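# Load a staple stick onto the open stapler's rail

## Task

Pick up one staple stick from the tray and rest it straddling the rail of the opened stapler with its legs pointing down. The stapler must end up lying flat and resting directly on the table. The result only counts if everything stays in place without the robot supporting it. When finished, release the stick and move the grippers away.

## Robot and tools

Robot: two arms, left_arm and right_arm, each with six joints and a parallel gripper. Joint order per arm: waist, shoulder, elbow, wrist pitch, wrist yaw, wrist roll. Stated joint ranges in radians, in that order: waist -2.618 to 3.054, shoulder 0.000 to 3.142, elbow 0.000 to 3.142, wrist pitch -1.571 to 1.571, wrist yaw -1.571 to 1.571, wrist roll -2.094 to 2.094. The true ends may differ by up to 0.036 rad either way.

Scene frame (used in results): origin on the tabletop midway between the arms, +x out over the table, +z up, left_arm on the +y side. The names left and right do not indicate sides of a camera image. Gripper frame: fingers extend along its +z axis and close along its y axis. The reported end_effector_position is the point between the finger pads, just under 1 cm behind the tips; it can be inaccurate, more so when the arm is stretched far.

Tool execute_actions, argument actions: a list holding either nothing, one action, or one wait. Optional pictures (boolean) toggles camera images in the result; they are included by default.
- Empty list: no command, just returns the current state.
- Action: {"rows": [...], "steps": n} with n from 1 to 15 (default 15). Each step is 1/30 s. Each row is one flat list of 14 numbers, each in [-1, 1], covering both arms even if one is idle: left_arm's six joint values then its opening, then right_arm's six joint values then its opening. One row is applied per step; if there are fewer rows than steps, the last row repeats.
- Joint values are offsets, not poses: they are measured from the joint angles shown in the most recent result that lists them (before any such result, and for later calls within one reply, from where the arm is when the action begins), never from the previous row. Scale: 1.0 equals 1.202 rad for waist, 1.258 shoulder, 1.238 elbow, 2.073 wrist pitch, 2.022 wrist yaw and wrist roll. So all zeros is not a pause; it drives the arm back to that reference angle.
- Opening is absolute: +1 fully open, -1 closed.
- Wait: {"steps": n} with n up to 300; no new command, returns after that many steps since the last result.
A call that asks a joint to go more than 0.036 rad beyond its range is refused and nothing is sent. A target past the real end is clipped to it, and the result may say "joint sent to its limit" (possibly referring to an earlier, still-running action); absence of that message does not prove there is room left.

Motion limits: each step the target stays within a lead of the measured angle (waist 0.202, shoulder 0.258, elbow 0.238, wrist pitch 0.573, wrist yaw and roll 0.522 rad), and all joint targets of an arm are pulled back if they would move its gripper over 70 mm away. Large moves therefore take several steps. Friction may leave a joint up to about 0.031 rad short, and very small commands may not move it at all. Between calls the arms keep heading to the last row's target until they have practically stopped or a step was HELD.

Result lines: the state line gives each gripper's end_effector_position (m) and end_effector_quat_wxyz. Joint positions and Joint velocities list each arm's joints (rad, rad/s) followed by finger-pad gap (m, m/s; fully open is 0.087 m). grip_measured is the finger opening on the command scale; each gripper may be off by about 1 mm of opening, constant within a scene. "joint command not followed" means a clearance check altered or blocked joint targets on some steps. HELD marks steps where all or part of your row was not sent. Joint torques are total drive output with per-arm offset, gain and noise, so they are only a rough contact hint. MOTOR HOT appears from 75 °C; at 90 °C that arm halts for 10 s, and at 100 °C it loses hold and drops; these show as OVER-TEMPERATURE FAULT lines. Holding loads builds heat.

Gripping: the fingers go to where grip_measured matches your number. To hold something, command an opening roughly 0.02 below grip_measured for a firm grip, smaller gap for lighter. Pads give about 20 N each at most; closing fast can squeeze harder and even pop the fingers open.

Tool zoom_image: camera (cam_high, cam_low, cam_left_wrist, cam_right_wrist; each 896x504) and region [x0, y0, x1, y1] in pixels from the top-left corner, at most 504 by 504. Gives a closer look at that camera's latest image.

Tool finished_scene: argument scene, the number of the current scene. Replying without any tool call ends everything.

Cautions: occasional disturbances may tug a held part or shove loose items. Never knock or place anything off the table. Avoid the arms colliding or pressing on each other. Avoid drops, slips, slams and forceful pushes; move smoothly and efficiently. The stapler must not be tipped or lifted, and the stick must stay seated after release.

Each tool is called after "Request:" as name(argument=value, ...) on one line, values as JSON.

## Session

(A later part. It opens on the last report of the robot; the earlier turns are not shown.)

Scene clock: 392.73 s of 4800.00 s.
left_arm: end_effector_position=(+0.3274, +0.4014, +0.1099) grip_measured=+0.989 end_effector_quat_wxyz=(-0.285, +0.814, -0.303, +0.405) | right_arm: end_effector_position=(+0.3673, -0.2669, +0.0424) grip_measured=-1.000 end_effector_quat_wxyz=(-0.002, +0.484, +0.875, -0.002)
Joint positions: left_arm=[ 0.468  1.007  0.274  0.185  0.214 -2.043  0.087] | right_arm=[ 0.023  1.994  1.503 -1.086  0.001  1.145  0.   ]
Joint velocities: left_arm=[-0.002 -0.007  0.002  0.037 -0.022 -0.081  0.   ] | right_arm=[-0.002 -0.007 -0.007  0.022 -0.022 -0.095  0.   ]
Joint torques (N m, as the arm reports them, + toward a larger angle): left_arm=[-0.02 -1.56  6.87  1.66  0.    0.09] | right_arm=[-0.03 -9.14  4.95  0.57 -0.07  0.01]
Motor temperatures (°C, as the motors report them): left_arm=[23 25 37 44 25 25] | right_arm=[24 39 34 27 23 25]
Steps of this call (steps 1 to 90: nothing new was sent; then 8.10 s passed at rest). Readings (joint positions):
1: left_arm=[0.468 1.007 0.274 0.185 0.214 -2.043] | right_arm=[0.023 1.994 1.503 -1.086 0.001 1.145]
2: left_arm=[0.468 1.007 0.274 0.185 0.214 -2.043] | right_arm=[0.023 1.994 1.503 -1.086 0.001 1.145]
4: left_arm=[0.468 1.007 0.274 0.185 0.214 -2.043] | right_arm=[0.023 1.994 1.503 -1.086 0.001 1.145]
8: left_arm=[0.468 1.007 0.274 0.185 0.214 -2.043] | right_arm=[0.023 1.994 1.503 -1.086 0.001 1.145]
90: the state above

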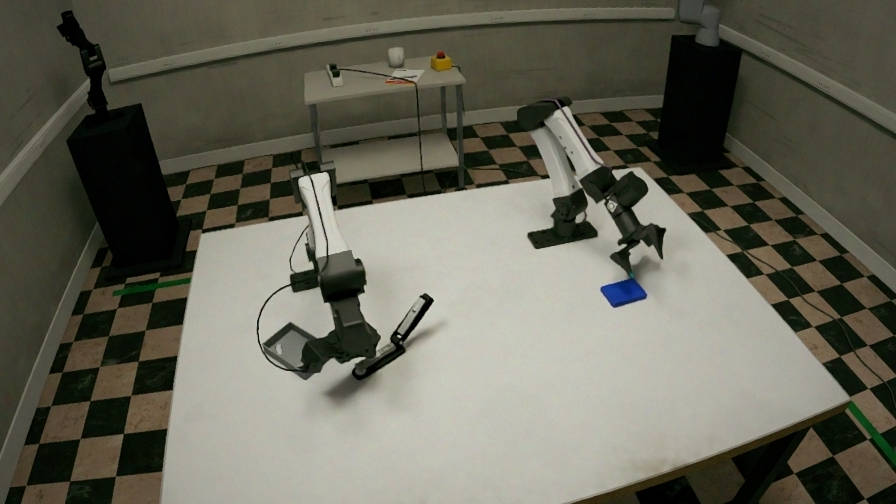

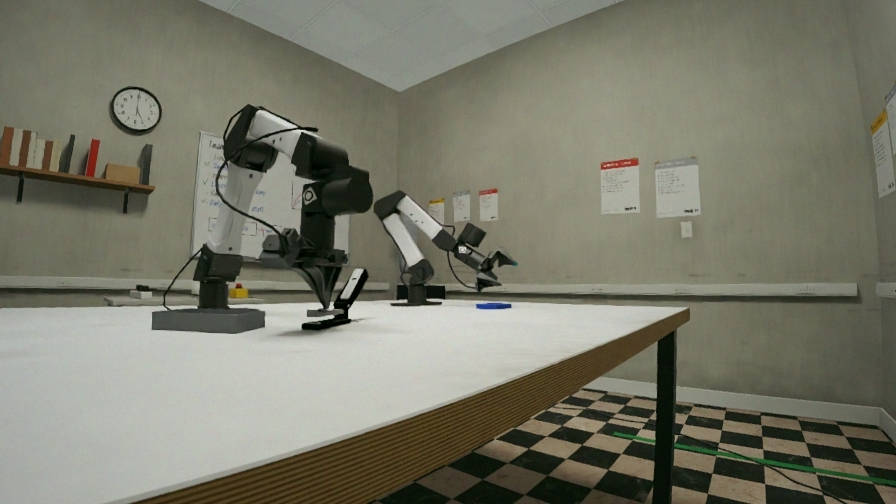

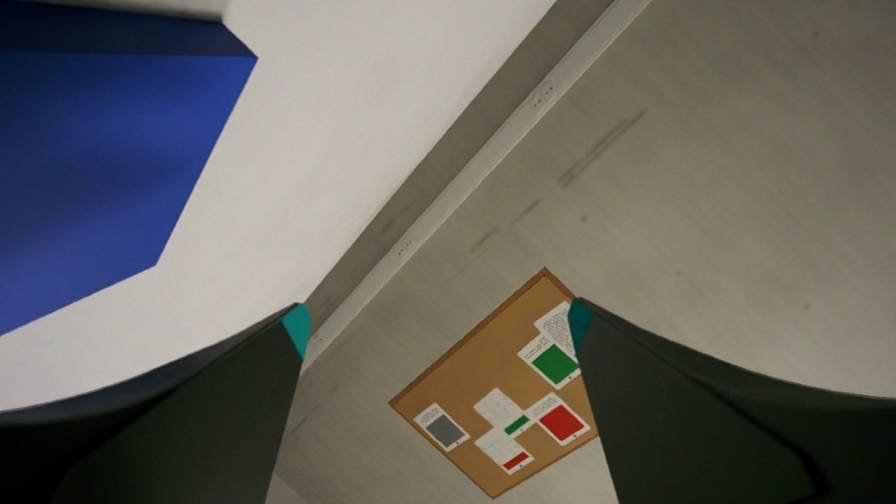

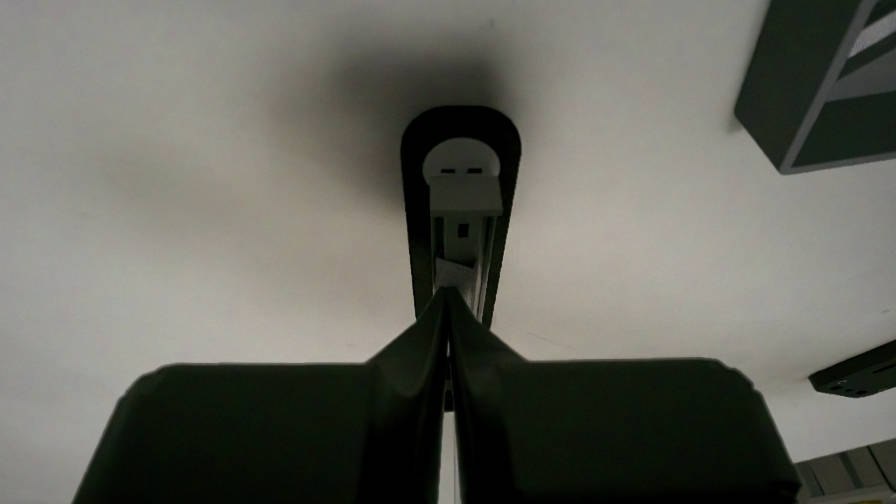

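Request:
execute_actions(actions=[{"rows": [[0,0,0,0,0,0,1, 0,0,0,-0.03,0,0,-1]], "steps": 15}], pictures=false)

Request:
execute_actions(actions=[{"rows": [[0,0,0,0,0,0,1, 0,0,0.2,-0.12,0,0,-1]], "steps": 15}], pictures=false)

Request:
execute_actions(actions=[{"steps": 20}])

Request:
zoom_image(camera="cam_right_wrist", region=[300, 0, 600, 300])

Scene clock: 399.57 s of 4800.00 s.
left_arm: end_effector_position=(+0.3274, +0.4014, +0.1099) grip_measured=+0.989 end_effector_quat_wxyz=(-0.285, +0.814, -0.303, +0.405) | right_arm: end_effector_position=(+0.3562, -0.2684, +0.0435) grip_measured=-1.000 end_effector_quat_wxyz=(-0.020, +0.484, +0.875, -0.015)
Joint positions: left_arm=[ 0.468  1.007  0.274  0.185  0.214 -2.043  0.087] | right_arm=[ 0.023  1.994  1.503 -1.131  0.001  1.145  0.   ]
Joint velocities: left_arm=[ 0.002 -0.012 -0.012 -0.022  0.022 -0.007 -0.   ] | right_arm=[-0.007 -0.007 -0.002  0.051 -0.022 -0.022  0.   ]
Joint torques (N m, as the arm reports them, + toward a larger angle): left_arm=[-0.01 -1.6   6.94  1.66  0.    0.08] | right_arm=[-0.28 -9.11  6.42  0.1  -0.1   0.02]
Motor temperatures (°C, as the motors report them): left_arm=[23 25 37 44 25 25] | right_arm=[24 39 34 27 23 25]
Steps of this call (steps 1 to 90: nothing new was sent; then 3.33 s passed at rest; steps 91 to 105: all 15 steps of this action). Readings (joint positions):
91: left_arm=[0.468 1.007 0.274 0.185 0.214 -2.043] | right_arm=[0.023 1.994 1.503 -1.089 0.001 1.145]
92: left_arm=[0.468 1.007 0.274 0.185 0.214 -2.043] | right_arm=[0.023 1.994 1.503 -1.097 0.001 1.145]
94: left_arm=[0.468 1.007 0.274 0.185 0.214 -2.043] | right_arm=[0.023 1.994 1.503 -1.111 0.001 1.145]
98: left_arm=[0.468 1.007 0.274 0.185 0.214 -2.043] | right_arm=[0.023 1.994 1.503 -1.124 0.001 1.145]
105: the state above

Scene clock: 400.07 s of 4800.00 s.
left_arm: end_effector_position=(+0.3274, +0.4014, +0.1099) grip_measured=+0.989 end_effector_quat_wxyz=(-0.285, +0.814, -0.303, +0.405) | right_arm: end_effector_position=(+0.3660, -0.2671, +0.1011) grip_measured=-1.000 end_effector_quat_wxyz=(-0.017, +0.484, +0.875, -0.013)
Joint positions: left_arm=[ 0.468  1.007  0.274  0.185  0.214 -2.043  0.087] | right_arm=[ 0.023  1.994  1.736 -1.355  0.001  1.145  0.   ]
Joint velocities: left_arm=[0.012 0.002 0.002 0.037 0.022 0.051 0.   ] | right_arm=[-0.002 -0.002  0.002 -0.095 -0.051  0.066  0.   ]
Joint torques (N m, as the arm reports them, + toward a larger angle): left_arm=[ 0.02 -1.61  6.83  1.66 -0.02  0.09] | right_arm=[-0.32 -9.28  7.92  0.13 -0.1   0.03]
Motor temperatures (°C, as the motors report them): left_arm=[23 25 37 44 25 25] | right_arm=[24 39 34 27 23 25]
Steps of this call (steps 1 to 15: all 15 steps of this action). Readings (joint positions):
1: left_arm=[0.468 1.007 0.274 0.185 0.214 -2.043] | right_arm=[0.023 2.002 1.539 -1.177 0.001 1.145]
2: left_arm=[0.468 1.007 0.274 0.185 0.214 -2.043] | right_arm=[0.023 2.016 1.599 -1.230 0.001 1.145]
4: left_arm=[0.468 1.007 0.274 0.185 0.214 -2.043] | right_arm=[0.023 2.013 1.690 -1.268 0.001 1.145]
8: left_arm=[0.468 1.007 0.274 0.185 0.214 -2.043] | right_arm=[0.023 1.994 1.736 -1.310 0.001 1.145]
15: the state above

Scene clock: 400.73 s of 4800.00 s.
left_arm: end_effector_position=(+0.3274, +0.4014, +0.1099) grip_measured=+0.989 end_effector_quat_wxyz=(-0.285, +0.814, -0.303, +0.405) | right_arm: end_effector_position=(+0.3638, -0.2673, +0.1013) grip_measured=-1.000 end_effector_quat_wxyz=(-0.020, +0.484, +0.875, -0.015)
Joint positions: left_arm=[ 0.468  1.007  0.274  0.185  0.214 -2.043  0.087] | right_arm=[ 0.023  1.994  1.736 -1.364  0.001  1.145  0.   ]
Joint velocities: left_arm=[ 0.002  0.002 -0.007  0.022 -0.066 -0.051  0.   ] | right_arm=[-0.012  0.002 -0.017  0.022  0.051 -0.022  0.   ]
Joint torques (N m, as the arm reports them, + toward a larger angle): left_arm=[-0.01 -1.66  6.98  1.66  0.01  0.09] | right_arm=[-0.29 -9.25  7.9   0.09 -0.09  0.02]
Motor temperatures (°C, as the motors report them): left_arm=[23 25 37 44 25 25] | right_arm=[24 39 34 27 23 25]
Steps of this call (steps 1 to 15: the robot went on to your last target; steps 16 to 20: nothing new was sent). Readings (joint positions):
1: left_arm=[0.468 1.007 0.274 0.185 0.214 -2.043] | right_arm=[0.023 1.994 1.736 -1.357 0.001 1.145]
2: left_arm=[0.468 1.007 0.274 0.185 0.214 -2.043] | right_arm=[0.023 1.994 1.736 -1.358 0.001 1.145]
4: left_arm=[0.468 1.007 0.274 0.185 0.214 -2.043] | right_arm=[0.023 1.994 1.736 -1.360 0.001 1.145]
8: left_arm=[0.468 1.007 0.274 0.185 0.214 -2.043] | right_arm=[0.023 1.994 1.736 -1.362 0.001 1.145]
20: the state above
All arms were judged still, so your last target was given up. Only a new action makes them travel on or press farther. Fingers that are still opening or closing keep moving.

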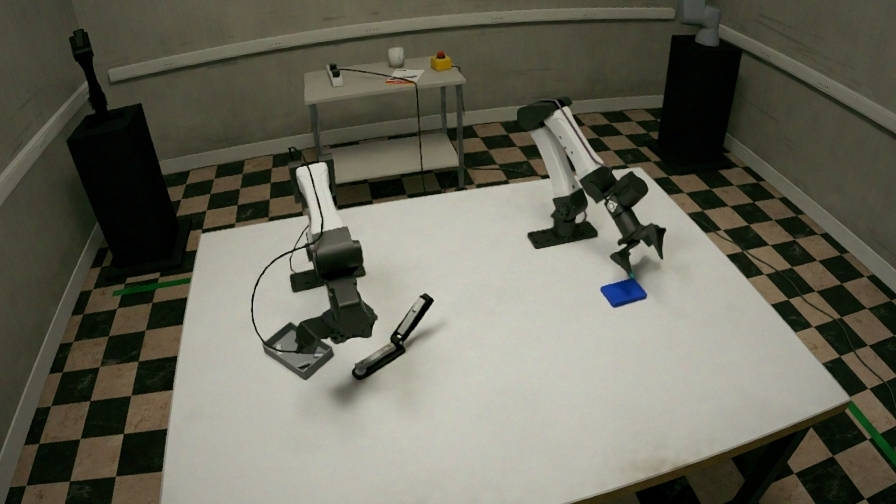

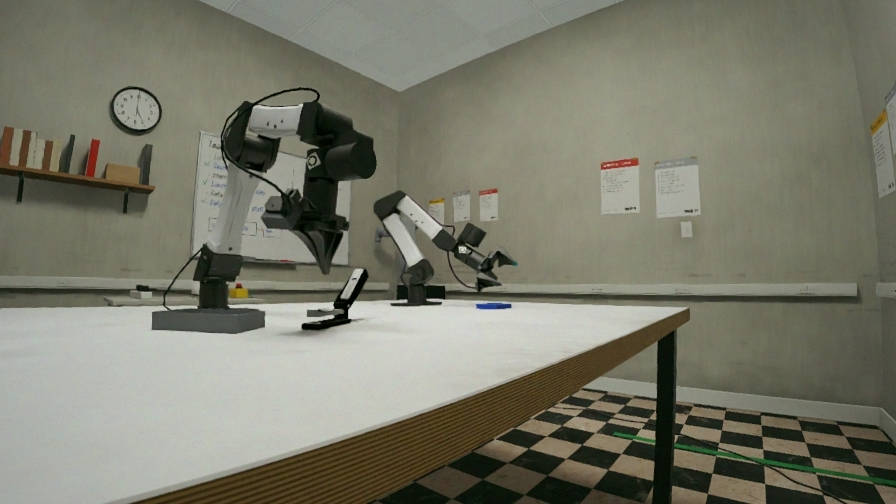

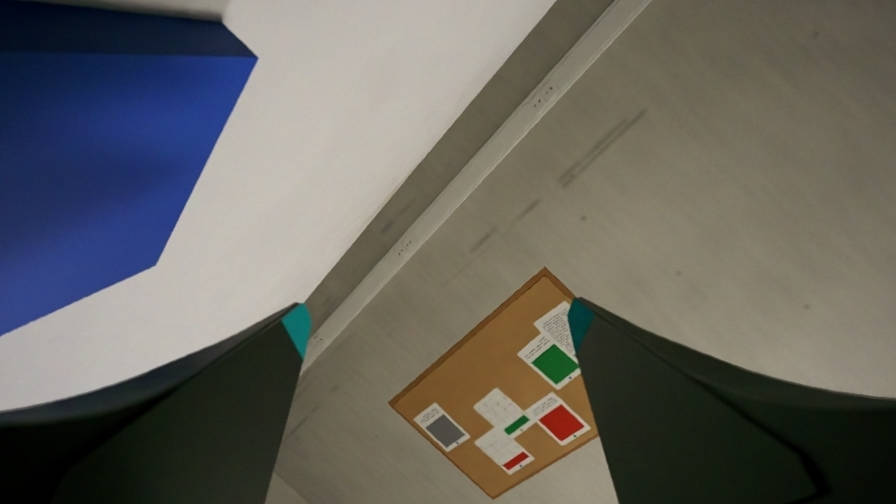

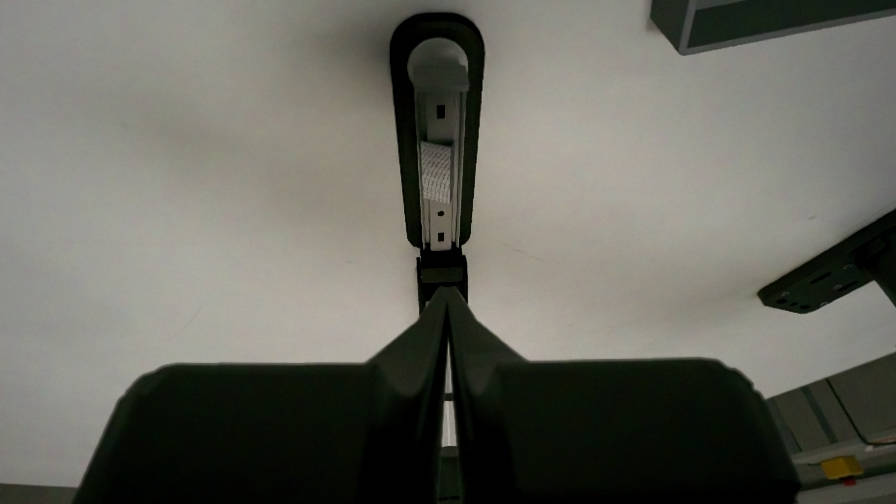

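Region (300, 0, 600, 300) of cam_right_wrist's 896x504 image, scaled by 1.680, with more detail than that image has.

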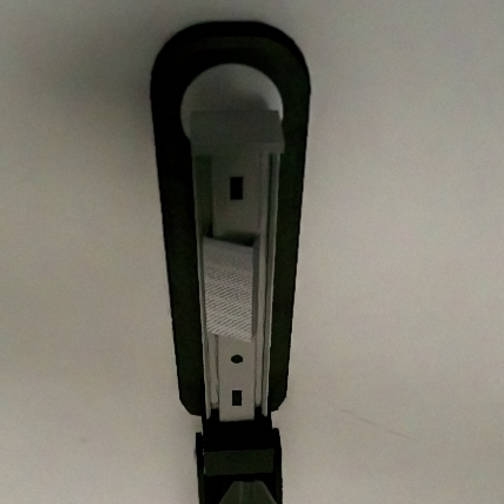

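Request:
execute_actions(actions=[{"rows": [[0,0,0,0,0,0,1, 0,0.04,-0.2,0.16,0,0,-1]], "steps": 15}], pictures=false)

Request:
execute_actions(actions=[{"steps": 25}])

Request:
zoom_image(camera="cam_low", region=[250, 230, 420, 350])

Scene clock: 414.57 s of 4800.00 s.
left_arm: end_effector_position=(+0.3274, +0.4014, +0.1099) grip_measured=+0.989 end_effector_quat_wxyz=(-0.285, +0.814, -0.303, +0.405) | right_arm: end_effector_position=(+0.3550, -0.2684, +0.0339) grip_measured=-1.000 end_effector_quat_wxyz=(-0.039, +0.485, +0.874, -0.022)
Joint positions: left_arm=[ 0.468  1.007  0.274  0.185  0.214 -2.043  0.087] | right_arm=[ 0.018  2.036  1.518 -1.142 -0.01   1.142  0.   ]
Joint velocities: left_arm=[-0.002 -0.022  0.002 -0.007  0.007 -0.007  0.   ] | right_arm=[ 0.017 -0.002  0.007 -0.051  0.037 -0.007  0.   ]
Joint torques (N m, as the arm reports them, + toward a larger angle): left_arm=[ 0.02 -1.63  6.81  1.65 -0.01  0.11] | right_arm=[ 0.08 -8.67  3.7   1.4   0.    0.08]
Motor temperatures (°C, as the motors report them): left_arm=[23 25 37 44 25 25] | right_arm=[24 39 35 27 23 25]
Steps of this call (steps 1 to 90: nothing new was sent; then 10.33 s passed at rest; steps 91 to 105: all 15 steps of this action). Readings (joint positions):
91: left_arm=[0.468 1.007 0.274 0.185 0.214 -2.043] | right_arm=[0.023 1.990 1.704 -1.321 0.001 1.145]
92: left_arm=[0.468 1.007 0.274 0.185 0.214 -2.043] | right_arm=[0.023 1.985 1.651 -1.261 0.001 1.145]
94: left_arm=[0.468 1.007 0.274 0.185 0.214 -2.043] | right_arm=[0.023 2.008 1.557 -1.181 0.001 1.145]
98: left_arm=[0.468 1.007 0.274 0.185 0.214 -2.043] | right_arm=[0.018 2.036 1.518 -1.142 -0.010 1.144]
105: the state above

Scene clock: 415.40 s of 4800.00 s.
left_arm: end_effector_position=(+0.3274, +0.4014, +0.1099) grip_measured=+0.989 end_effector_quat_wxyz=(-0.285, +0.814, -0.303, +0.405) | right_arm: end_effector_position=(+0.3550, -0.2684, +0.0339) grip_measured=-1.000 end_effector_quat_wxyz=(-0.039, +0.484, +0.874, -0.022)
Joint positions: left_arm=[ 0.468  1.007  0.274  0.185  0.214 -2.043  0.087] | right_arm=[ 0.018  2.036  1.518 -1.142 -0.01   1.141  0.   ]
Joint velocities: left_arm=[-0.002  0.007  0.002  0.022 -0.022 -0.051  0.001] | right_arm=[ 0.002  0.002 -0.007 -0.037 -0.022 -0.022  0.   ]
Joint torques (N m, as the arm reports them, + toward a larger angle): left_arm=[-0.03 -1.59  6.85  1.67 -0.01  0.08] | right_arm=[ 0.12 -8.66  3.69  1.39  0.    0.07]
Motor temperatures (°C, as the motors report them): left_arm=[23 25 37 44 25 25] | right_arm=[24 39 35 27 23 25]
Steps of this call (steps 1 to 15: the robot went on to your last target; steps 16 to 25: nothing new was sent). Readings (joint positions):
1: left_arm=[0.468 1.007 0.274 0.185 0.214 -2.043] | right_arm=[0.018 2.036 1.518 -1.142 -0.010 1.142]
2: left_arm=[0.468 1.007 0.274 0.185 0.214 -2.043] | right_arm=[0.018 2.036 1.518 -1.142 -0.010 1.141]
4: left_arm=[0.468 1.007 0.274 0.185 0.214 -2.043] | right_arm=[0.018 2.036 1.518 -1.142 -0.010 1.141]
8: left_arm=[0.468 1.007 0.274 0.185 0.214 -2.043] | right_arm=[0.018 2.036 1.518 -1.142 -0.010 1.141]
25: the state above
All arms were judged still, so your last target was given up. Only a new action makes them travel on or press farther. Fingers that are still opening or closing keep moving.

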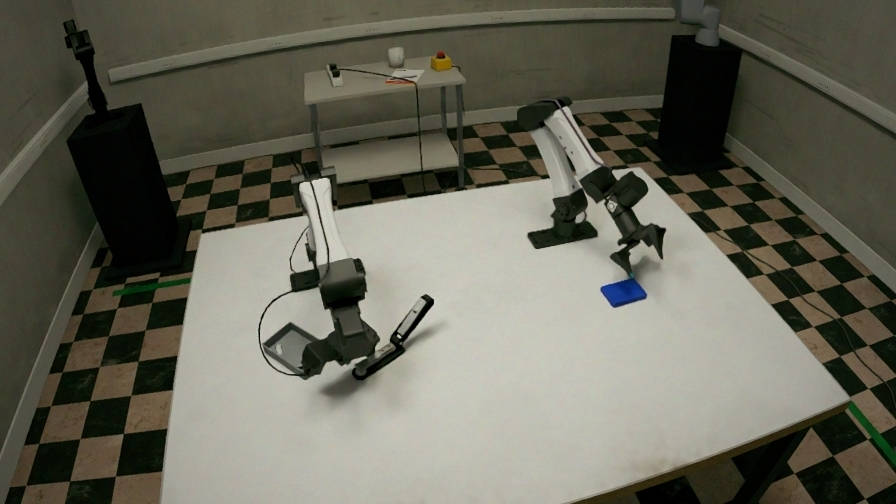

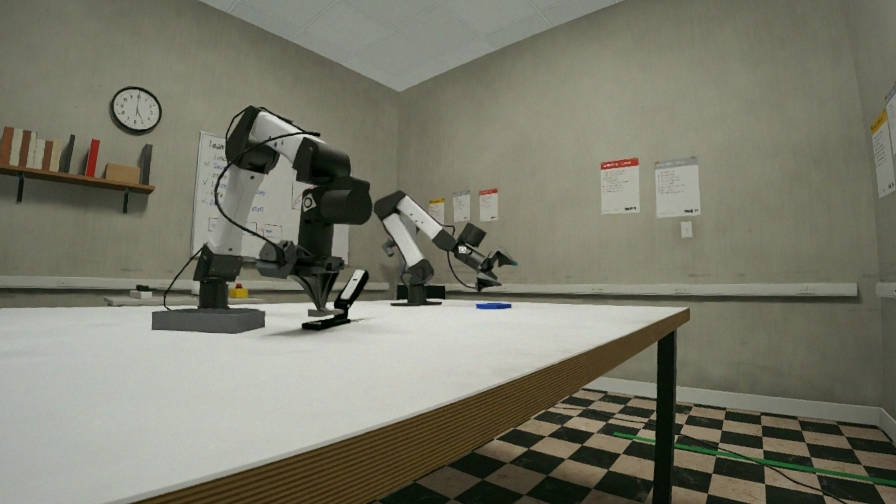

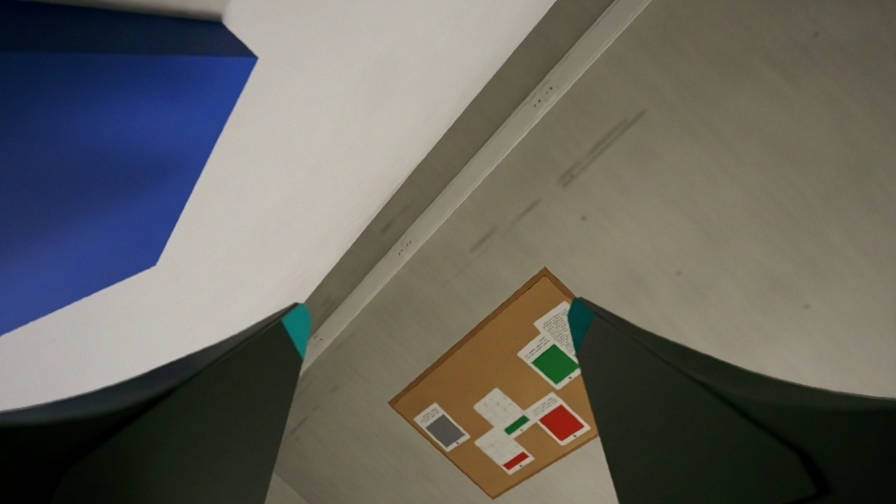

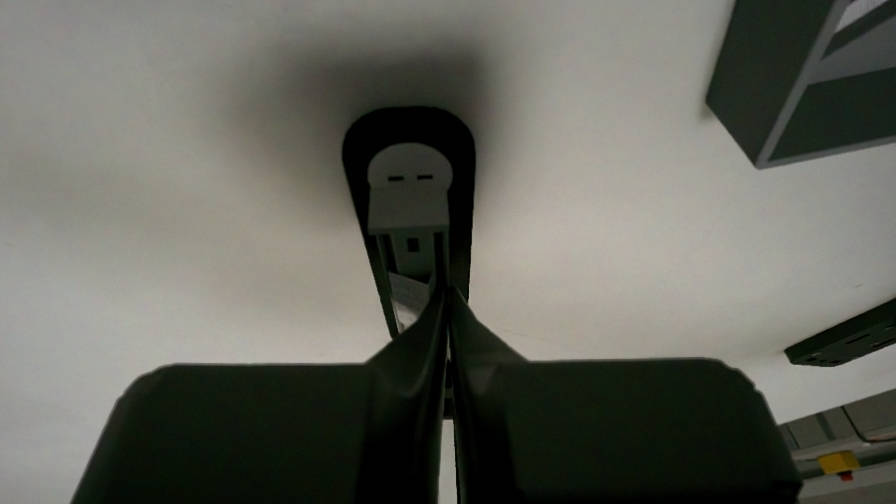

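Region (250, 230, 420, 350) of cam_low's 896x504 image, scaled by 2.965, with more detail than that image has; it fills the top 356 rows of this view, and the rest is white.

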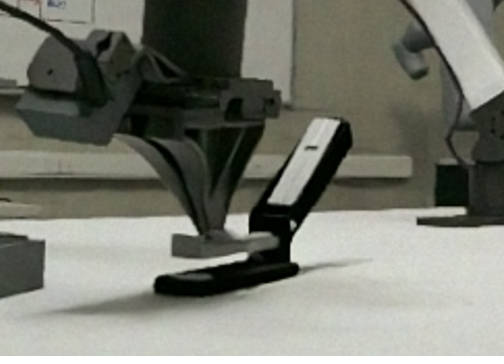

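Request:
execute_actions(actions=[{"rows": [[0,0,0,0,0,0,1, 0,0,0.1,-0.03,0,0,-1]], "steps": 15}], pictures=false)

Request:
execute_actions(actions=[{"rows": [[0,0,0,0,0,0,1, 0,0,0,0.07,0.015,0,-1]], "steps": 15}], pictures=false)

Request:
execute_actions(actions=[{"steps": 25}])

Scene clock: 424.33 s of 4800.00 s.
left_arm: end_effector_position=(+0.3274, +0.4014, +0.1099) grip_measured=+0.989 end_effector_quat_wxyz=(-0.285, +0.814, -0.303, +0.405) | right_arm: end_effector_position=(+0.3740, -0.2664, +0.0533) grip_measured=-1.000 end_effector_quat_wxyz=(-0.018, +0.485, +0.874, -0.009)
Joint positions: left_arm=[ 0.468  1.007  0.274  0.185  0.214 -2.043  0.087] | right_arm=[ 0.018  2.044  1.616 -1.184 -0.007  1.142  0.   ]
Joint velocities: left_arm=[ 0.007  0.007  0.017  0.081 -0.037  0.022  0.   ] | right_arm=[-0.017  0.012 -0.007 -0.051  0.007 -0.007  0.   ]
Joint torques (N m, as the arm reports them, + toward a larger angle): left_arm=[-0.04 -1.55  6.91  1.64  0.    0.1 ] | right_arm=[ -0.29 -10.17   8.78   0.11  -0.12   0.02]
Motor temperatures (°C, as the motors report them): left_arm=[23 25 37 44 25 25] | right_arm=[24 39 35 28 23 25]
Steps of this call (steps 1 to 90: nothing new was sent; then 5.43 s passed at rest; steps 91 to 105: all 15 steps of this action). Readings (joint positions):
91: left_arm=[0.468 1.007 0.274 0.185 0.214 -2.043] | right_arm=[0.018 2.037 1.533 -1.158 -0.010 1.142]
92: left_arm=[0.468 1.007 0.274 0.185 0.214 -2.043] | right_arm=[0.018 2.043 1.558 -1.171 -0.010 1.142]
94: left_arm=[0.468 1.007 0.274 0.185 0.214 -2.043] | right_arm=[0.018 2.044 1.596 -1.174 -0.010 1.142]
98: left_arm=[0.468 1.007 0.274 0.185 0.214 -2.043] | right_arm=[0.018 2.044 1.616 -1.176 -0.007 1.142]
105: the state above

Scene clock: 424.83 s of 4800.00 s.
left_arm: end_effector_position=(+0.3274, +0.4014, +0.1099) grip_measured=+0.989 end_effector_quat_wxyz=(-0.285, +0.814, -0.303, +0.405) | right_arm: end_effector_position=(+0.4017, -0.2663, +0.0511) grip_measured=-1.000 end_effector_quat_wxyz=(+0.032, +0.485, +0.874, +0.016)
Joint positions: left_arm=[ 0.468  1.007  0.274  0.185  0.214 -2.043  0.087] | right_arm=[ 0.018  2.044  1.616 -1.074  0.012  1.142  0.   ]
Joint velocities: left_arm=[-0.017 -0.007 -0.007  0.022 -0.022 -0.11  -0.001] | right_arm=[-0.012 -0.002  0.002 -0.037  0.022  0.022  0.   ]
Joint torques (N m, as the arm reports them, + toward a larger angle): left_arm=[-0.07 -1.62  6.85  1.66 -0.02  0.09] | right_arm=[-0.29 -9.7   6.74  0.92  0.02  0.01]
Motor temperatures (°C, as the motors report them): left_arm=[23 25 37 44 25 25] | right_arm=[24 39 35 28 23 25]
Steps of this call (steps 1 to 15: all 15 steps of this action). Readings (joint positions):
1: left_arm=[0.468 1.007 0.274 0.185 0.214 -2.043] | right_arm=[0.018 2.044 1.616 -1.175 -0.004 1.142]
2: left_arm=[0.468 1.007 0.274 0.185 0.214 -2.043] | right_arm=[0.018 2.044 1.616 -1.156 -0.000 1.142]
4: left_arm=[0.468 1.007 0.274 0.185 0.214 -2.043] | right_arm=[0.018 2.044 1.616 -1.121 0.006 1.142]
8: left_arm=[0.468 1.007 0.274 0.185 0.214 -2.043] | right_arm=[0.018 2.044 1.616 -1.083 0.010 1.142]
15: the state above

Scene clock: 425.67 s of 4800.00 s.
left_arm: end_effector_position=(+0.3274, +0.4014, +0.1099) grip_measured=+0.989 end_effector_quat_wxyz=(-0.285, +0.814, -0.303, +0.405) | right_arm: end_effector_position=(+0.4019, -0.2662, +0.0511) grip_measured=-1.000 end_effector_quat_wxyz=(+0.032, +0.485, +0.874, +0.016)
Joint positions: left_arm=[ 0.468  1.007  0.274  0.185  0.214 -2.043  0.087] | right_arm=[ 0.018  2.044  1.616 -1.073  0.012  1.142  0.   ]
Joint velocities: left_arm=[-0.012  0.012 -0.002  0.007 -0.022  0.11  -0.001] | right_arm=[-0.012  0.027  0.007 -0.022 -0.066  0.037  0.   ]
Joint torques (N m, as the arm reports them, + toward a larger angle): left_arm=[ 0.09 -1.53  6.88  1.65  0.01  0.08] | right_arm=[-0.29 -9.77  6.74  0.92  0.02  0.01]
Motor temperatures (°C, as the motors report them): left_arm=[23 25 37 44 25 25] | right_arm=[24 39 35 28 23 25]
Steps of this call (steps 1 to 15: the robot went on to your last target; steps 16 to 25: nothing new was sent). Readings (joint positions):
1: left_arm=[0.468 1.007 0.274 0.185 0.214 -2.043] | right_arm=[0.018 2.044 1.616 -1.073 0.012 1.142]
2: left_arm=[0.468 1.007 0.274 0.185 0.214 -2.043] | right_arm=[0.018 2.044 1.616 -1.073 0.012 1.142]
4: left_arm=[0.468 1.007 0.274 0.185 0.214 -2.043] | right_arm=[0.018 2.044 1.616 -1.073 0.012 1.142]
8: left_arm=[0.468 1.007 0.274 0.185 0.214 -2.043] | right_arm=[0.018 2.044 1.616 -1.073 0.012 1.142]
25: the state above
All arms were judged still, so your last target was given up. Only a new action makes them travel on or press farther. Fingers that are still opening or closing keep moving.

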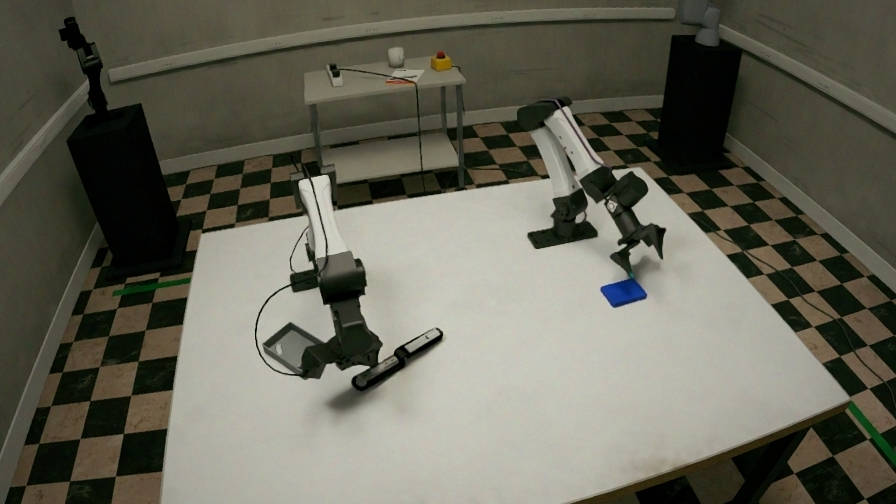

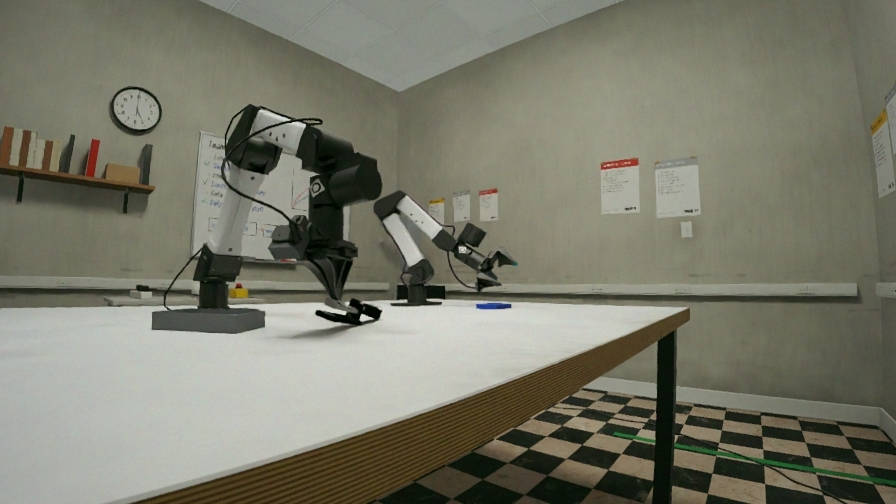

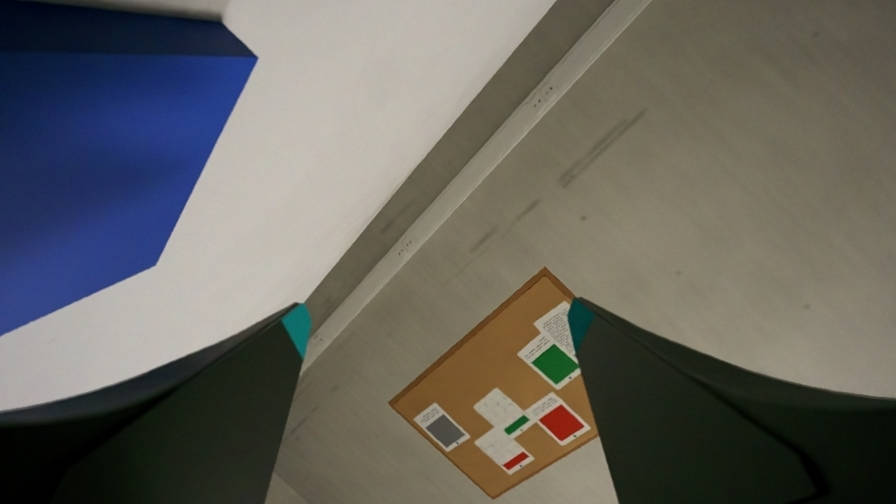

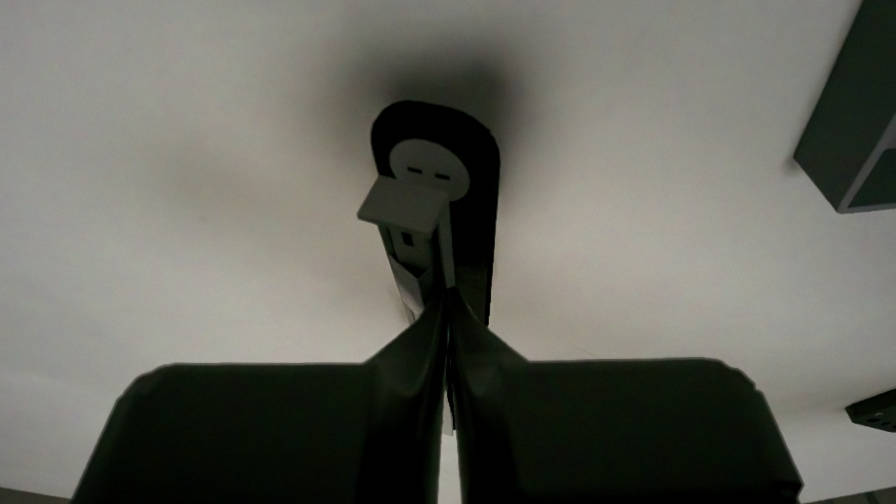

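Request:
execute_actions(actions=[{"rows": [[0,0,0,0,0,0,1, 0,-0.12,0.1,-0.16,0,0,-1]], "steps": 15}], pictures=false)

Request:
execute_actions(actions=[{"steps": 30}])

Scene clock: 432.83 s of 4800.00 s.
left_arm: end_effector_position=(+0.3274, +0.4014, +0.1099) grip_measured=+0.989 end_effector_quat_wxyz=(-0.285, +0.814, -0.303, +0.405) | right_arm: end_effector_position=(+0.3577, -0.2720, +0.1314) grip_measured=-1.000 end_effector_quat_wxyz=(+0.013, +0.485, +0.874, +0.002)
Joint positions: left_arm=[ 0.468  1.007  0.274  0.185  0.214 -2.043  0.087] | right_arm=[ 0.018  1.893  1.723 -1.377  0.012  1.142  0.   ]
Joint velocities: left_arm=[-0.002  0.002 -0.007 -0.051  0.022 -0.007 -0.   ] | right_arm=[-0.012  0.007 -0.007 -0.139 -0.007  0.037  0.   ]
Joint torques (N m, as the arm reports them, + toward a larger angle): left_arm=[-0.02 -1.67  6.89  1.66  0.    0.09] | right_arm=[-0.25 -8.47  8.28  0.31 -0.09  0.02]
Motor temperatures (°C, as the motors report them): left_arm=[23 25 37 45 25 25] | right_arm=[24 39 35 27 23 25]
Steps of this call (steps 1 to 90: nothing new was sent; then 3.67 s passed at rest; steps 91 to 105: all 15 steps of this action). Readings (joint positions):
91: left_arm=[0.468 1.007 0.274 0.185 0.214 -2.043] | right_arm=[0.018 2.039 1.625 -1.097 0.012 1.142]
92: left_arm=[0.468 1.007 0.274 0.185 0.214 -2.043] | right_arm=[0.018 2.030 1.637 -1.140 0.012 1.142]
94: left_arm=[0.468 1.007 0.274 0.185 0.214 -2.043] | right_arm=[0.018 1.988 1.666 -1.220 0.012 1.142]
98: left_arm=[0.468 1.007 0.274 0.185 0.214 -2.043] | right_arm=[0.018 1.903 1.716 -1.323 0.012 1.142]
105: the state above

Scene clock: 433.83 s of 4800.00 s.
left_arm: end_effector_position=(+0.3274, +0.4014, +0.1099) grip_measured=+0.989 end_effector_quat_wxyz=(-0.285, +0.814, -0.303, +0.405) | right_arm: end_effector_position=(+0.3550, -0.2723, +0.1315) grip_measured=-1.000 end_effector_quat_wxyz=(+0.009, +0.485, +0.875, -0.001)
Joint positions: left_arm=[ 0.468  1.007  0.274  0.185  0.214 -2.043  0.087] | right_arm=[ 0.018  1.893  1.723 -1.388  0.012  1.142  0.   ]
Joint velocities: left_arm=[ 0.012 -0.012 -0.002 -0.037 -0.007  0.066 -0.   ] | right_arm=[-0.017 -0.012 -0.012  0.007 -0.007  0.022  0.   ]
Joint torques (N m, as the arm reports them, + toward a larger angle): left_arm=[ 0.03 -1.58  6.79  1.67  0.    0.11] | right_arm=[-0.28 -8.49  8.2   0.22 -0.09  0.02]
Motor temperatures (°C, as the motors report them): left_arm=[23 25 37 45 25 25] | right_arm=[24 39 35 27 23 25]
Steps of this call (steps 1 to 15: the robot went on to your last target; steps 16 to 30: nothing new was sent). Readings (joint positions):
1: left_arm=[0.468 1.007 0.274 0.185 0.214 -2.043] | right_arm=[0.018 1.893 1.723 -1.380 0.012 1.142]
2: left_arm=[0.468 1.007 0.274 0.185 0.214 -2.043] | right_arm=[0.018 1.893 1.723 -1.382 0.012 1.142]
4: left_arm=[0.468 1.007 0.274 0.185 0.214 -2.043] | right_arm=[0.018 1.893 1.723 -1.383 0.012 1.142]
8: left_arm=[0.468 1.007 0.274 0.185 0.214 -2.043] | right_arm=[0.018 1.893 1.723 -1.385 0.012 1.142]
30: the state above
All arms were judged still, so your last target was given up. Only a new action makes them travel on or press farther. Fingers that are still opening or closing keep moving.

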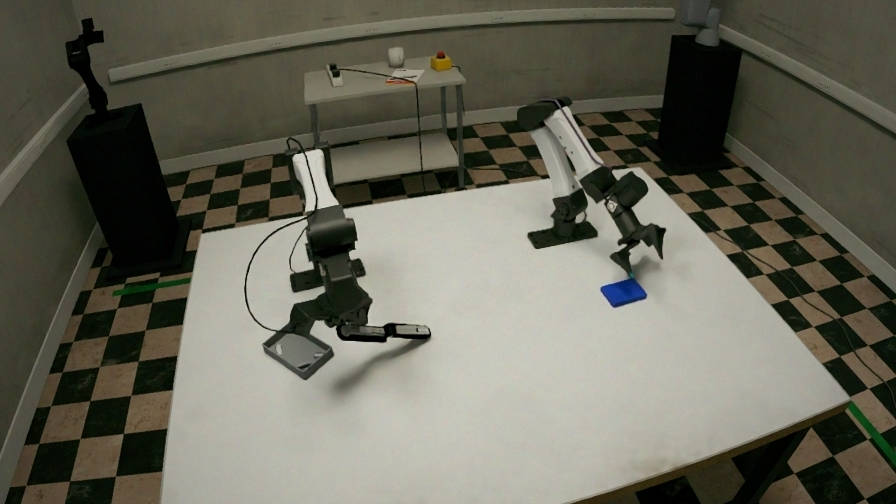

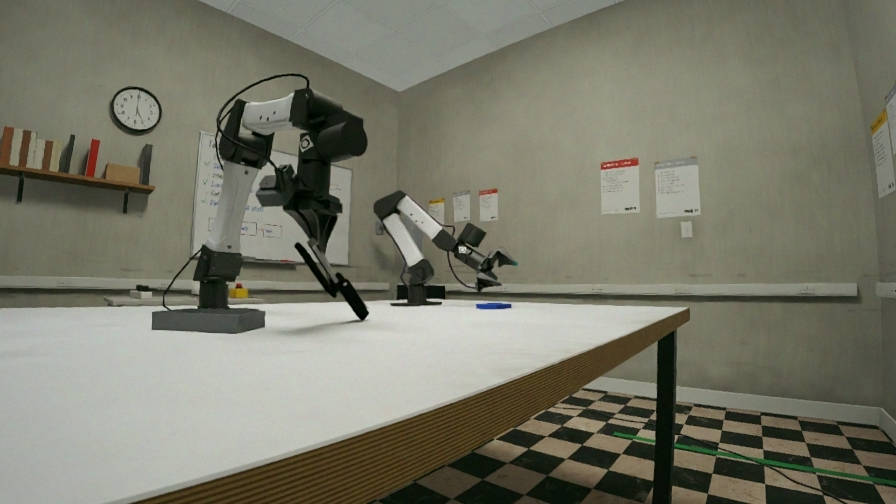

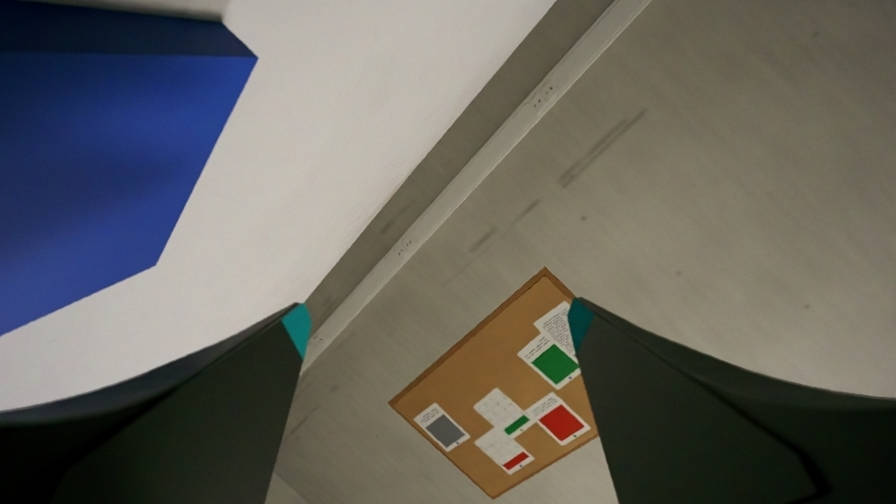

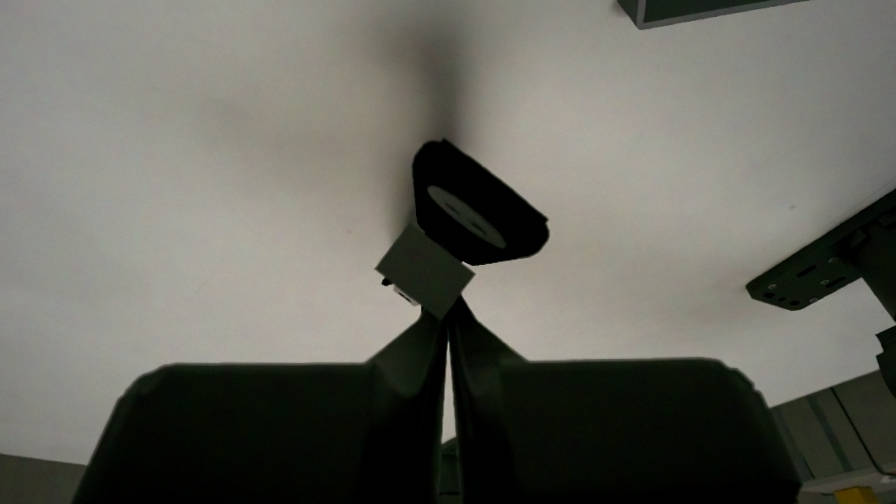

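Request:
execute_actions(actions=[{"rows": [[0,0,0,0,0,0,1, -0.02,0.03,-0.025,0.03,0,-0.01,-1],[0,0,0,0,0,0,1, -0.02,0.03,-0.025,0.03,0,-0.01,-1],[0,0,0,0,0,0,1, -0.02,0.03,-0.025,0.03,0,-0.01,-1],[0,0,0,0,0,0,1, -0.04,0.06,-0.05,0.06,0,-0.02,-1],[0,0,0,0,0,0,1, -0.04,0.06,-0.05,0.06,0,-0.02,-1],[0,0,0,0,0,0,1, -0.04,0.06,-0.05,0.06,0,-0.02,-1],[0,0,0,0,0,0,1, -0.06,0.09,-0.075,0.09,0,-0.03,-1],[0,0,0,0,0,0,1, -0.06,0.09,-0.075,0.09,0,-0.03,-1],[0,0,0,0,0,0,1, -0.06,0.09,-0.075,0.09,0,-0.03,-1],[0,0,0,0,0,0,1, -0.08,0.12,-0.1,0.13,0,-0.04,-1]], "steps": 15}], pictures=false)

Request:
execute_actions(actions=[{"steps": 30}])

Scene clock: 445.33 s of 4800.00 s.
left_arm: end_effector_position=(+0.3274, +0.4014, +0.1099) grip_measured=+0.989 end_effector_quat_wxyz=(-0.285, +0.814, -0.303, +0.405) | right_arm: end_effector_position=(+0.3801, -0.3046, +0.0505) grip_measured=-1.000 end_effector_quat_wxyz=(-0.012, +0.498, +0.867, -0.014)
Joint positions: left_arm=[ 0.468  1.007  0.274  0.185  0.214 -2.043  0.087] | right_arm=[-0.076  2.047  1.614 -1.172  0.012  1.079  0.   ]
Joint velocities: left_arm=[-0.002 -0.007  0.002 -0.007  0.139 -0.051  0.   ] | right_arm=[-0.017  0.032 -0.042  0.125  0.007 -0.051  0.   ]
Joint torques (N m, as the arm reports them, + toward a larger angle): left_arm=[ 0.12 -1.57  6.89  1.64  0.    0.11] | right_arm=[ -0.33 -10.2    5.5    0.54  -0.1   -0.08]
Motor temperatures (°C, as the motors report them): left_arm=[23 25 38 45 25 25] | right_arm=[24 39 36 27 23 25]
Steps of this call (steps 1 to 330: nothing new was sent; steps 331 to 345: all 15 steps of this action). Readings (joint positions):
331: left_arm=[0.468 1.007 0.274 0.185 0.214 -2.043] | right_arm=[0.017 1.895 1.723 -1.385 0.012 1.140]
332: left_arm=[0.468 1.007 0.274 0.185 0.214 -2.043] | right_arm=[0.014 1.898 1.723 -1.378 0.012 1.138]
334: left_arm=[0.468 1.007 0.274 0.185 0.214 -2.043] | right_arm=[0.005 1.913 1.717 -1.356 0.012 1.132]
338: left_arm=[0.468 1.007 0.274 0.185 0.214 -2.043] | right_arm=[-0.030 1.964 1.673 -1.286 0.012 1.112]
345: the state above

Scene clock: 446.33 s of 4800.00 s.
left_arm: end_effector_position=(+0.3274, +0.4014, +0.1099) grip_measured=+0.989 end_effector_quat_wxyz=(-0.285, +0.814, -0.303, +0.405) | right_arm: end_effector_position=(+0.3886, -0.3045, +0.0494) grip_measured=-1.000 end_effector_quat_wxyz=(+0.003, +0.494, +0.869, -0.005)
Joint positions: left_arm=[ 0.468  1.007  0.274  0.185  0.214 -2.043  0.087] | right_arm=[-0.076  2.048  1.613 -1.136  0.012  1.069  0.   ]
Joint velocities: left_arm=[ 0.017 -0.002  0.012 -0.125  0.022 -0.095 -0.   ] | right_arm=[-0.007 -0.002  0.002  0.051 -0.007  0.007  0.   ]
Joint torques (N m, as the arm reports them, + toward a larger angle): left_arm=[-0.04 -1.57  6.92  1.64  0.    0.14] | right_arm=[ -0.45 -10.02   5.37   0.58  -0.09  -0.07]
Motor temperatures (°C, as the motors report them): left_arm=[23 25 38 45 25 25] | right_arm=[24 39 36 27 23 25]
Steps of this call (steps 1 to 30: the robot went on to your last target). Readings (joint positions):
1: left_arm=[0.468 1.007 0.274 0.185 0.214 -2.043] | right_arm=[-0.076 2.048 1.613 -1.166 0.012 1.077]
2: left_arm=[0.468 1.007 0.274 0.185 0.214 -2.043] | right_arm=[-0.076 2.048 1.613 -1.160 0.012 1.075]
4: left_arm=[0.468 1.007 0.274 0.185 0.214 -2.043] | right_arm=[-0.076 2.048 1.613 -1.150 0.012 1.073]
8: left_arm=[0.468 1.007 0.274 0.185 0.214 -2.043] | right_arm=[-0.076 2.048 1.613 -1.141 0.012 1.070]
30: the state above
All arms were judged still, so your last target was given up. Only a new action makes them travel on or press farther. Fingers that are still opening or closing keep moving.

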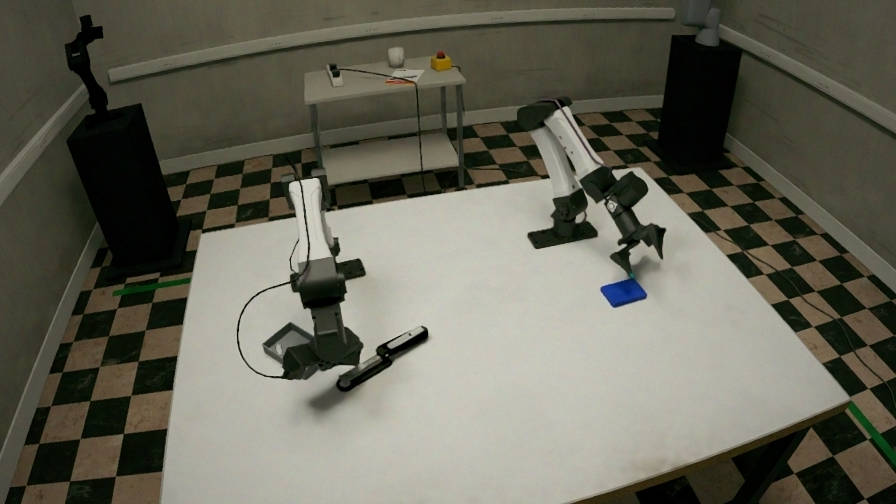

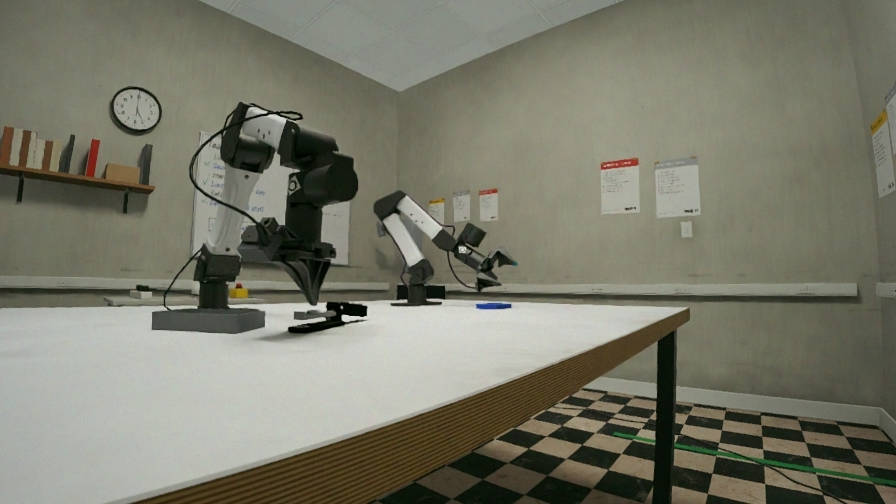

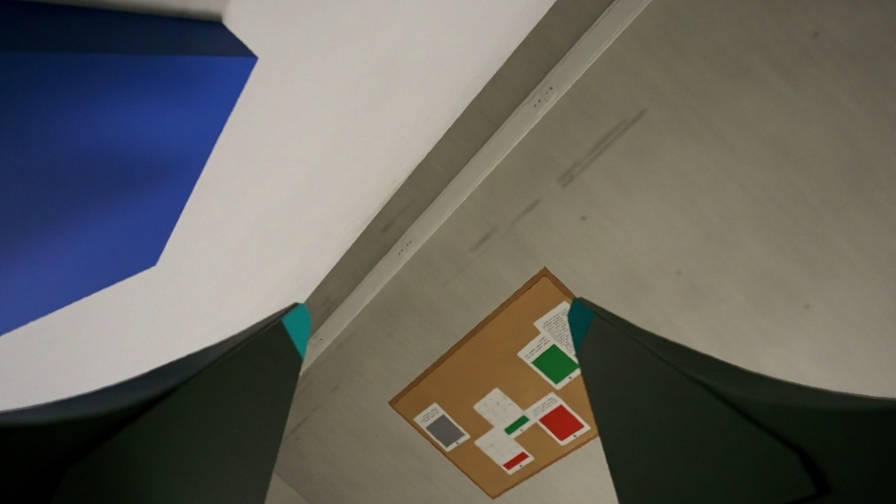

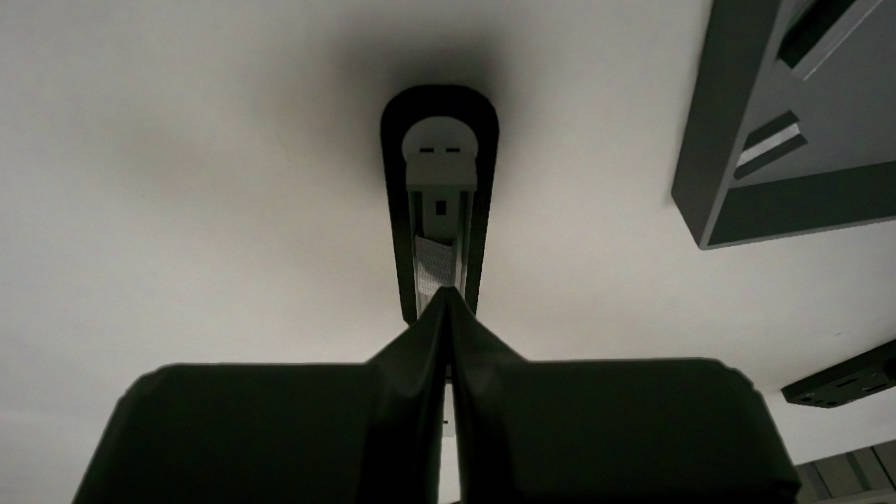

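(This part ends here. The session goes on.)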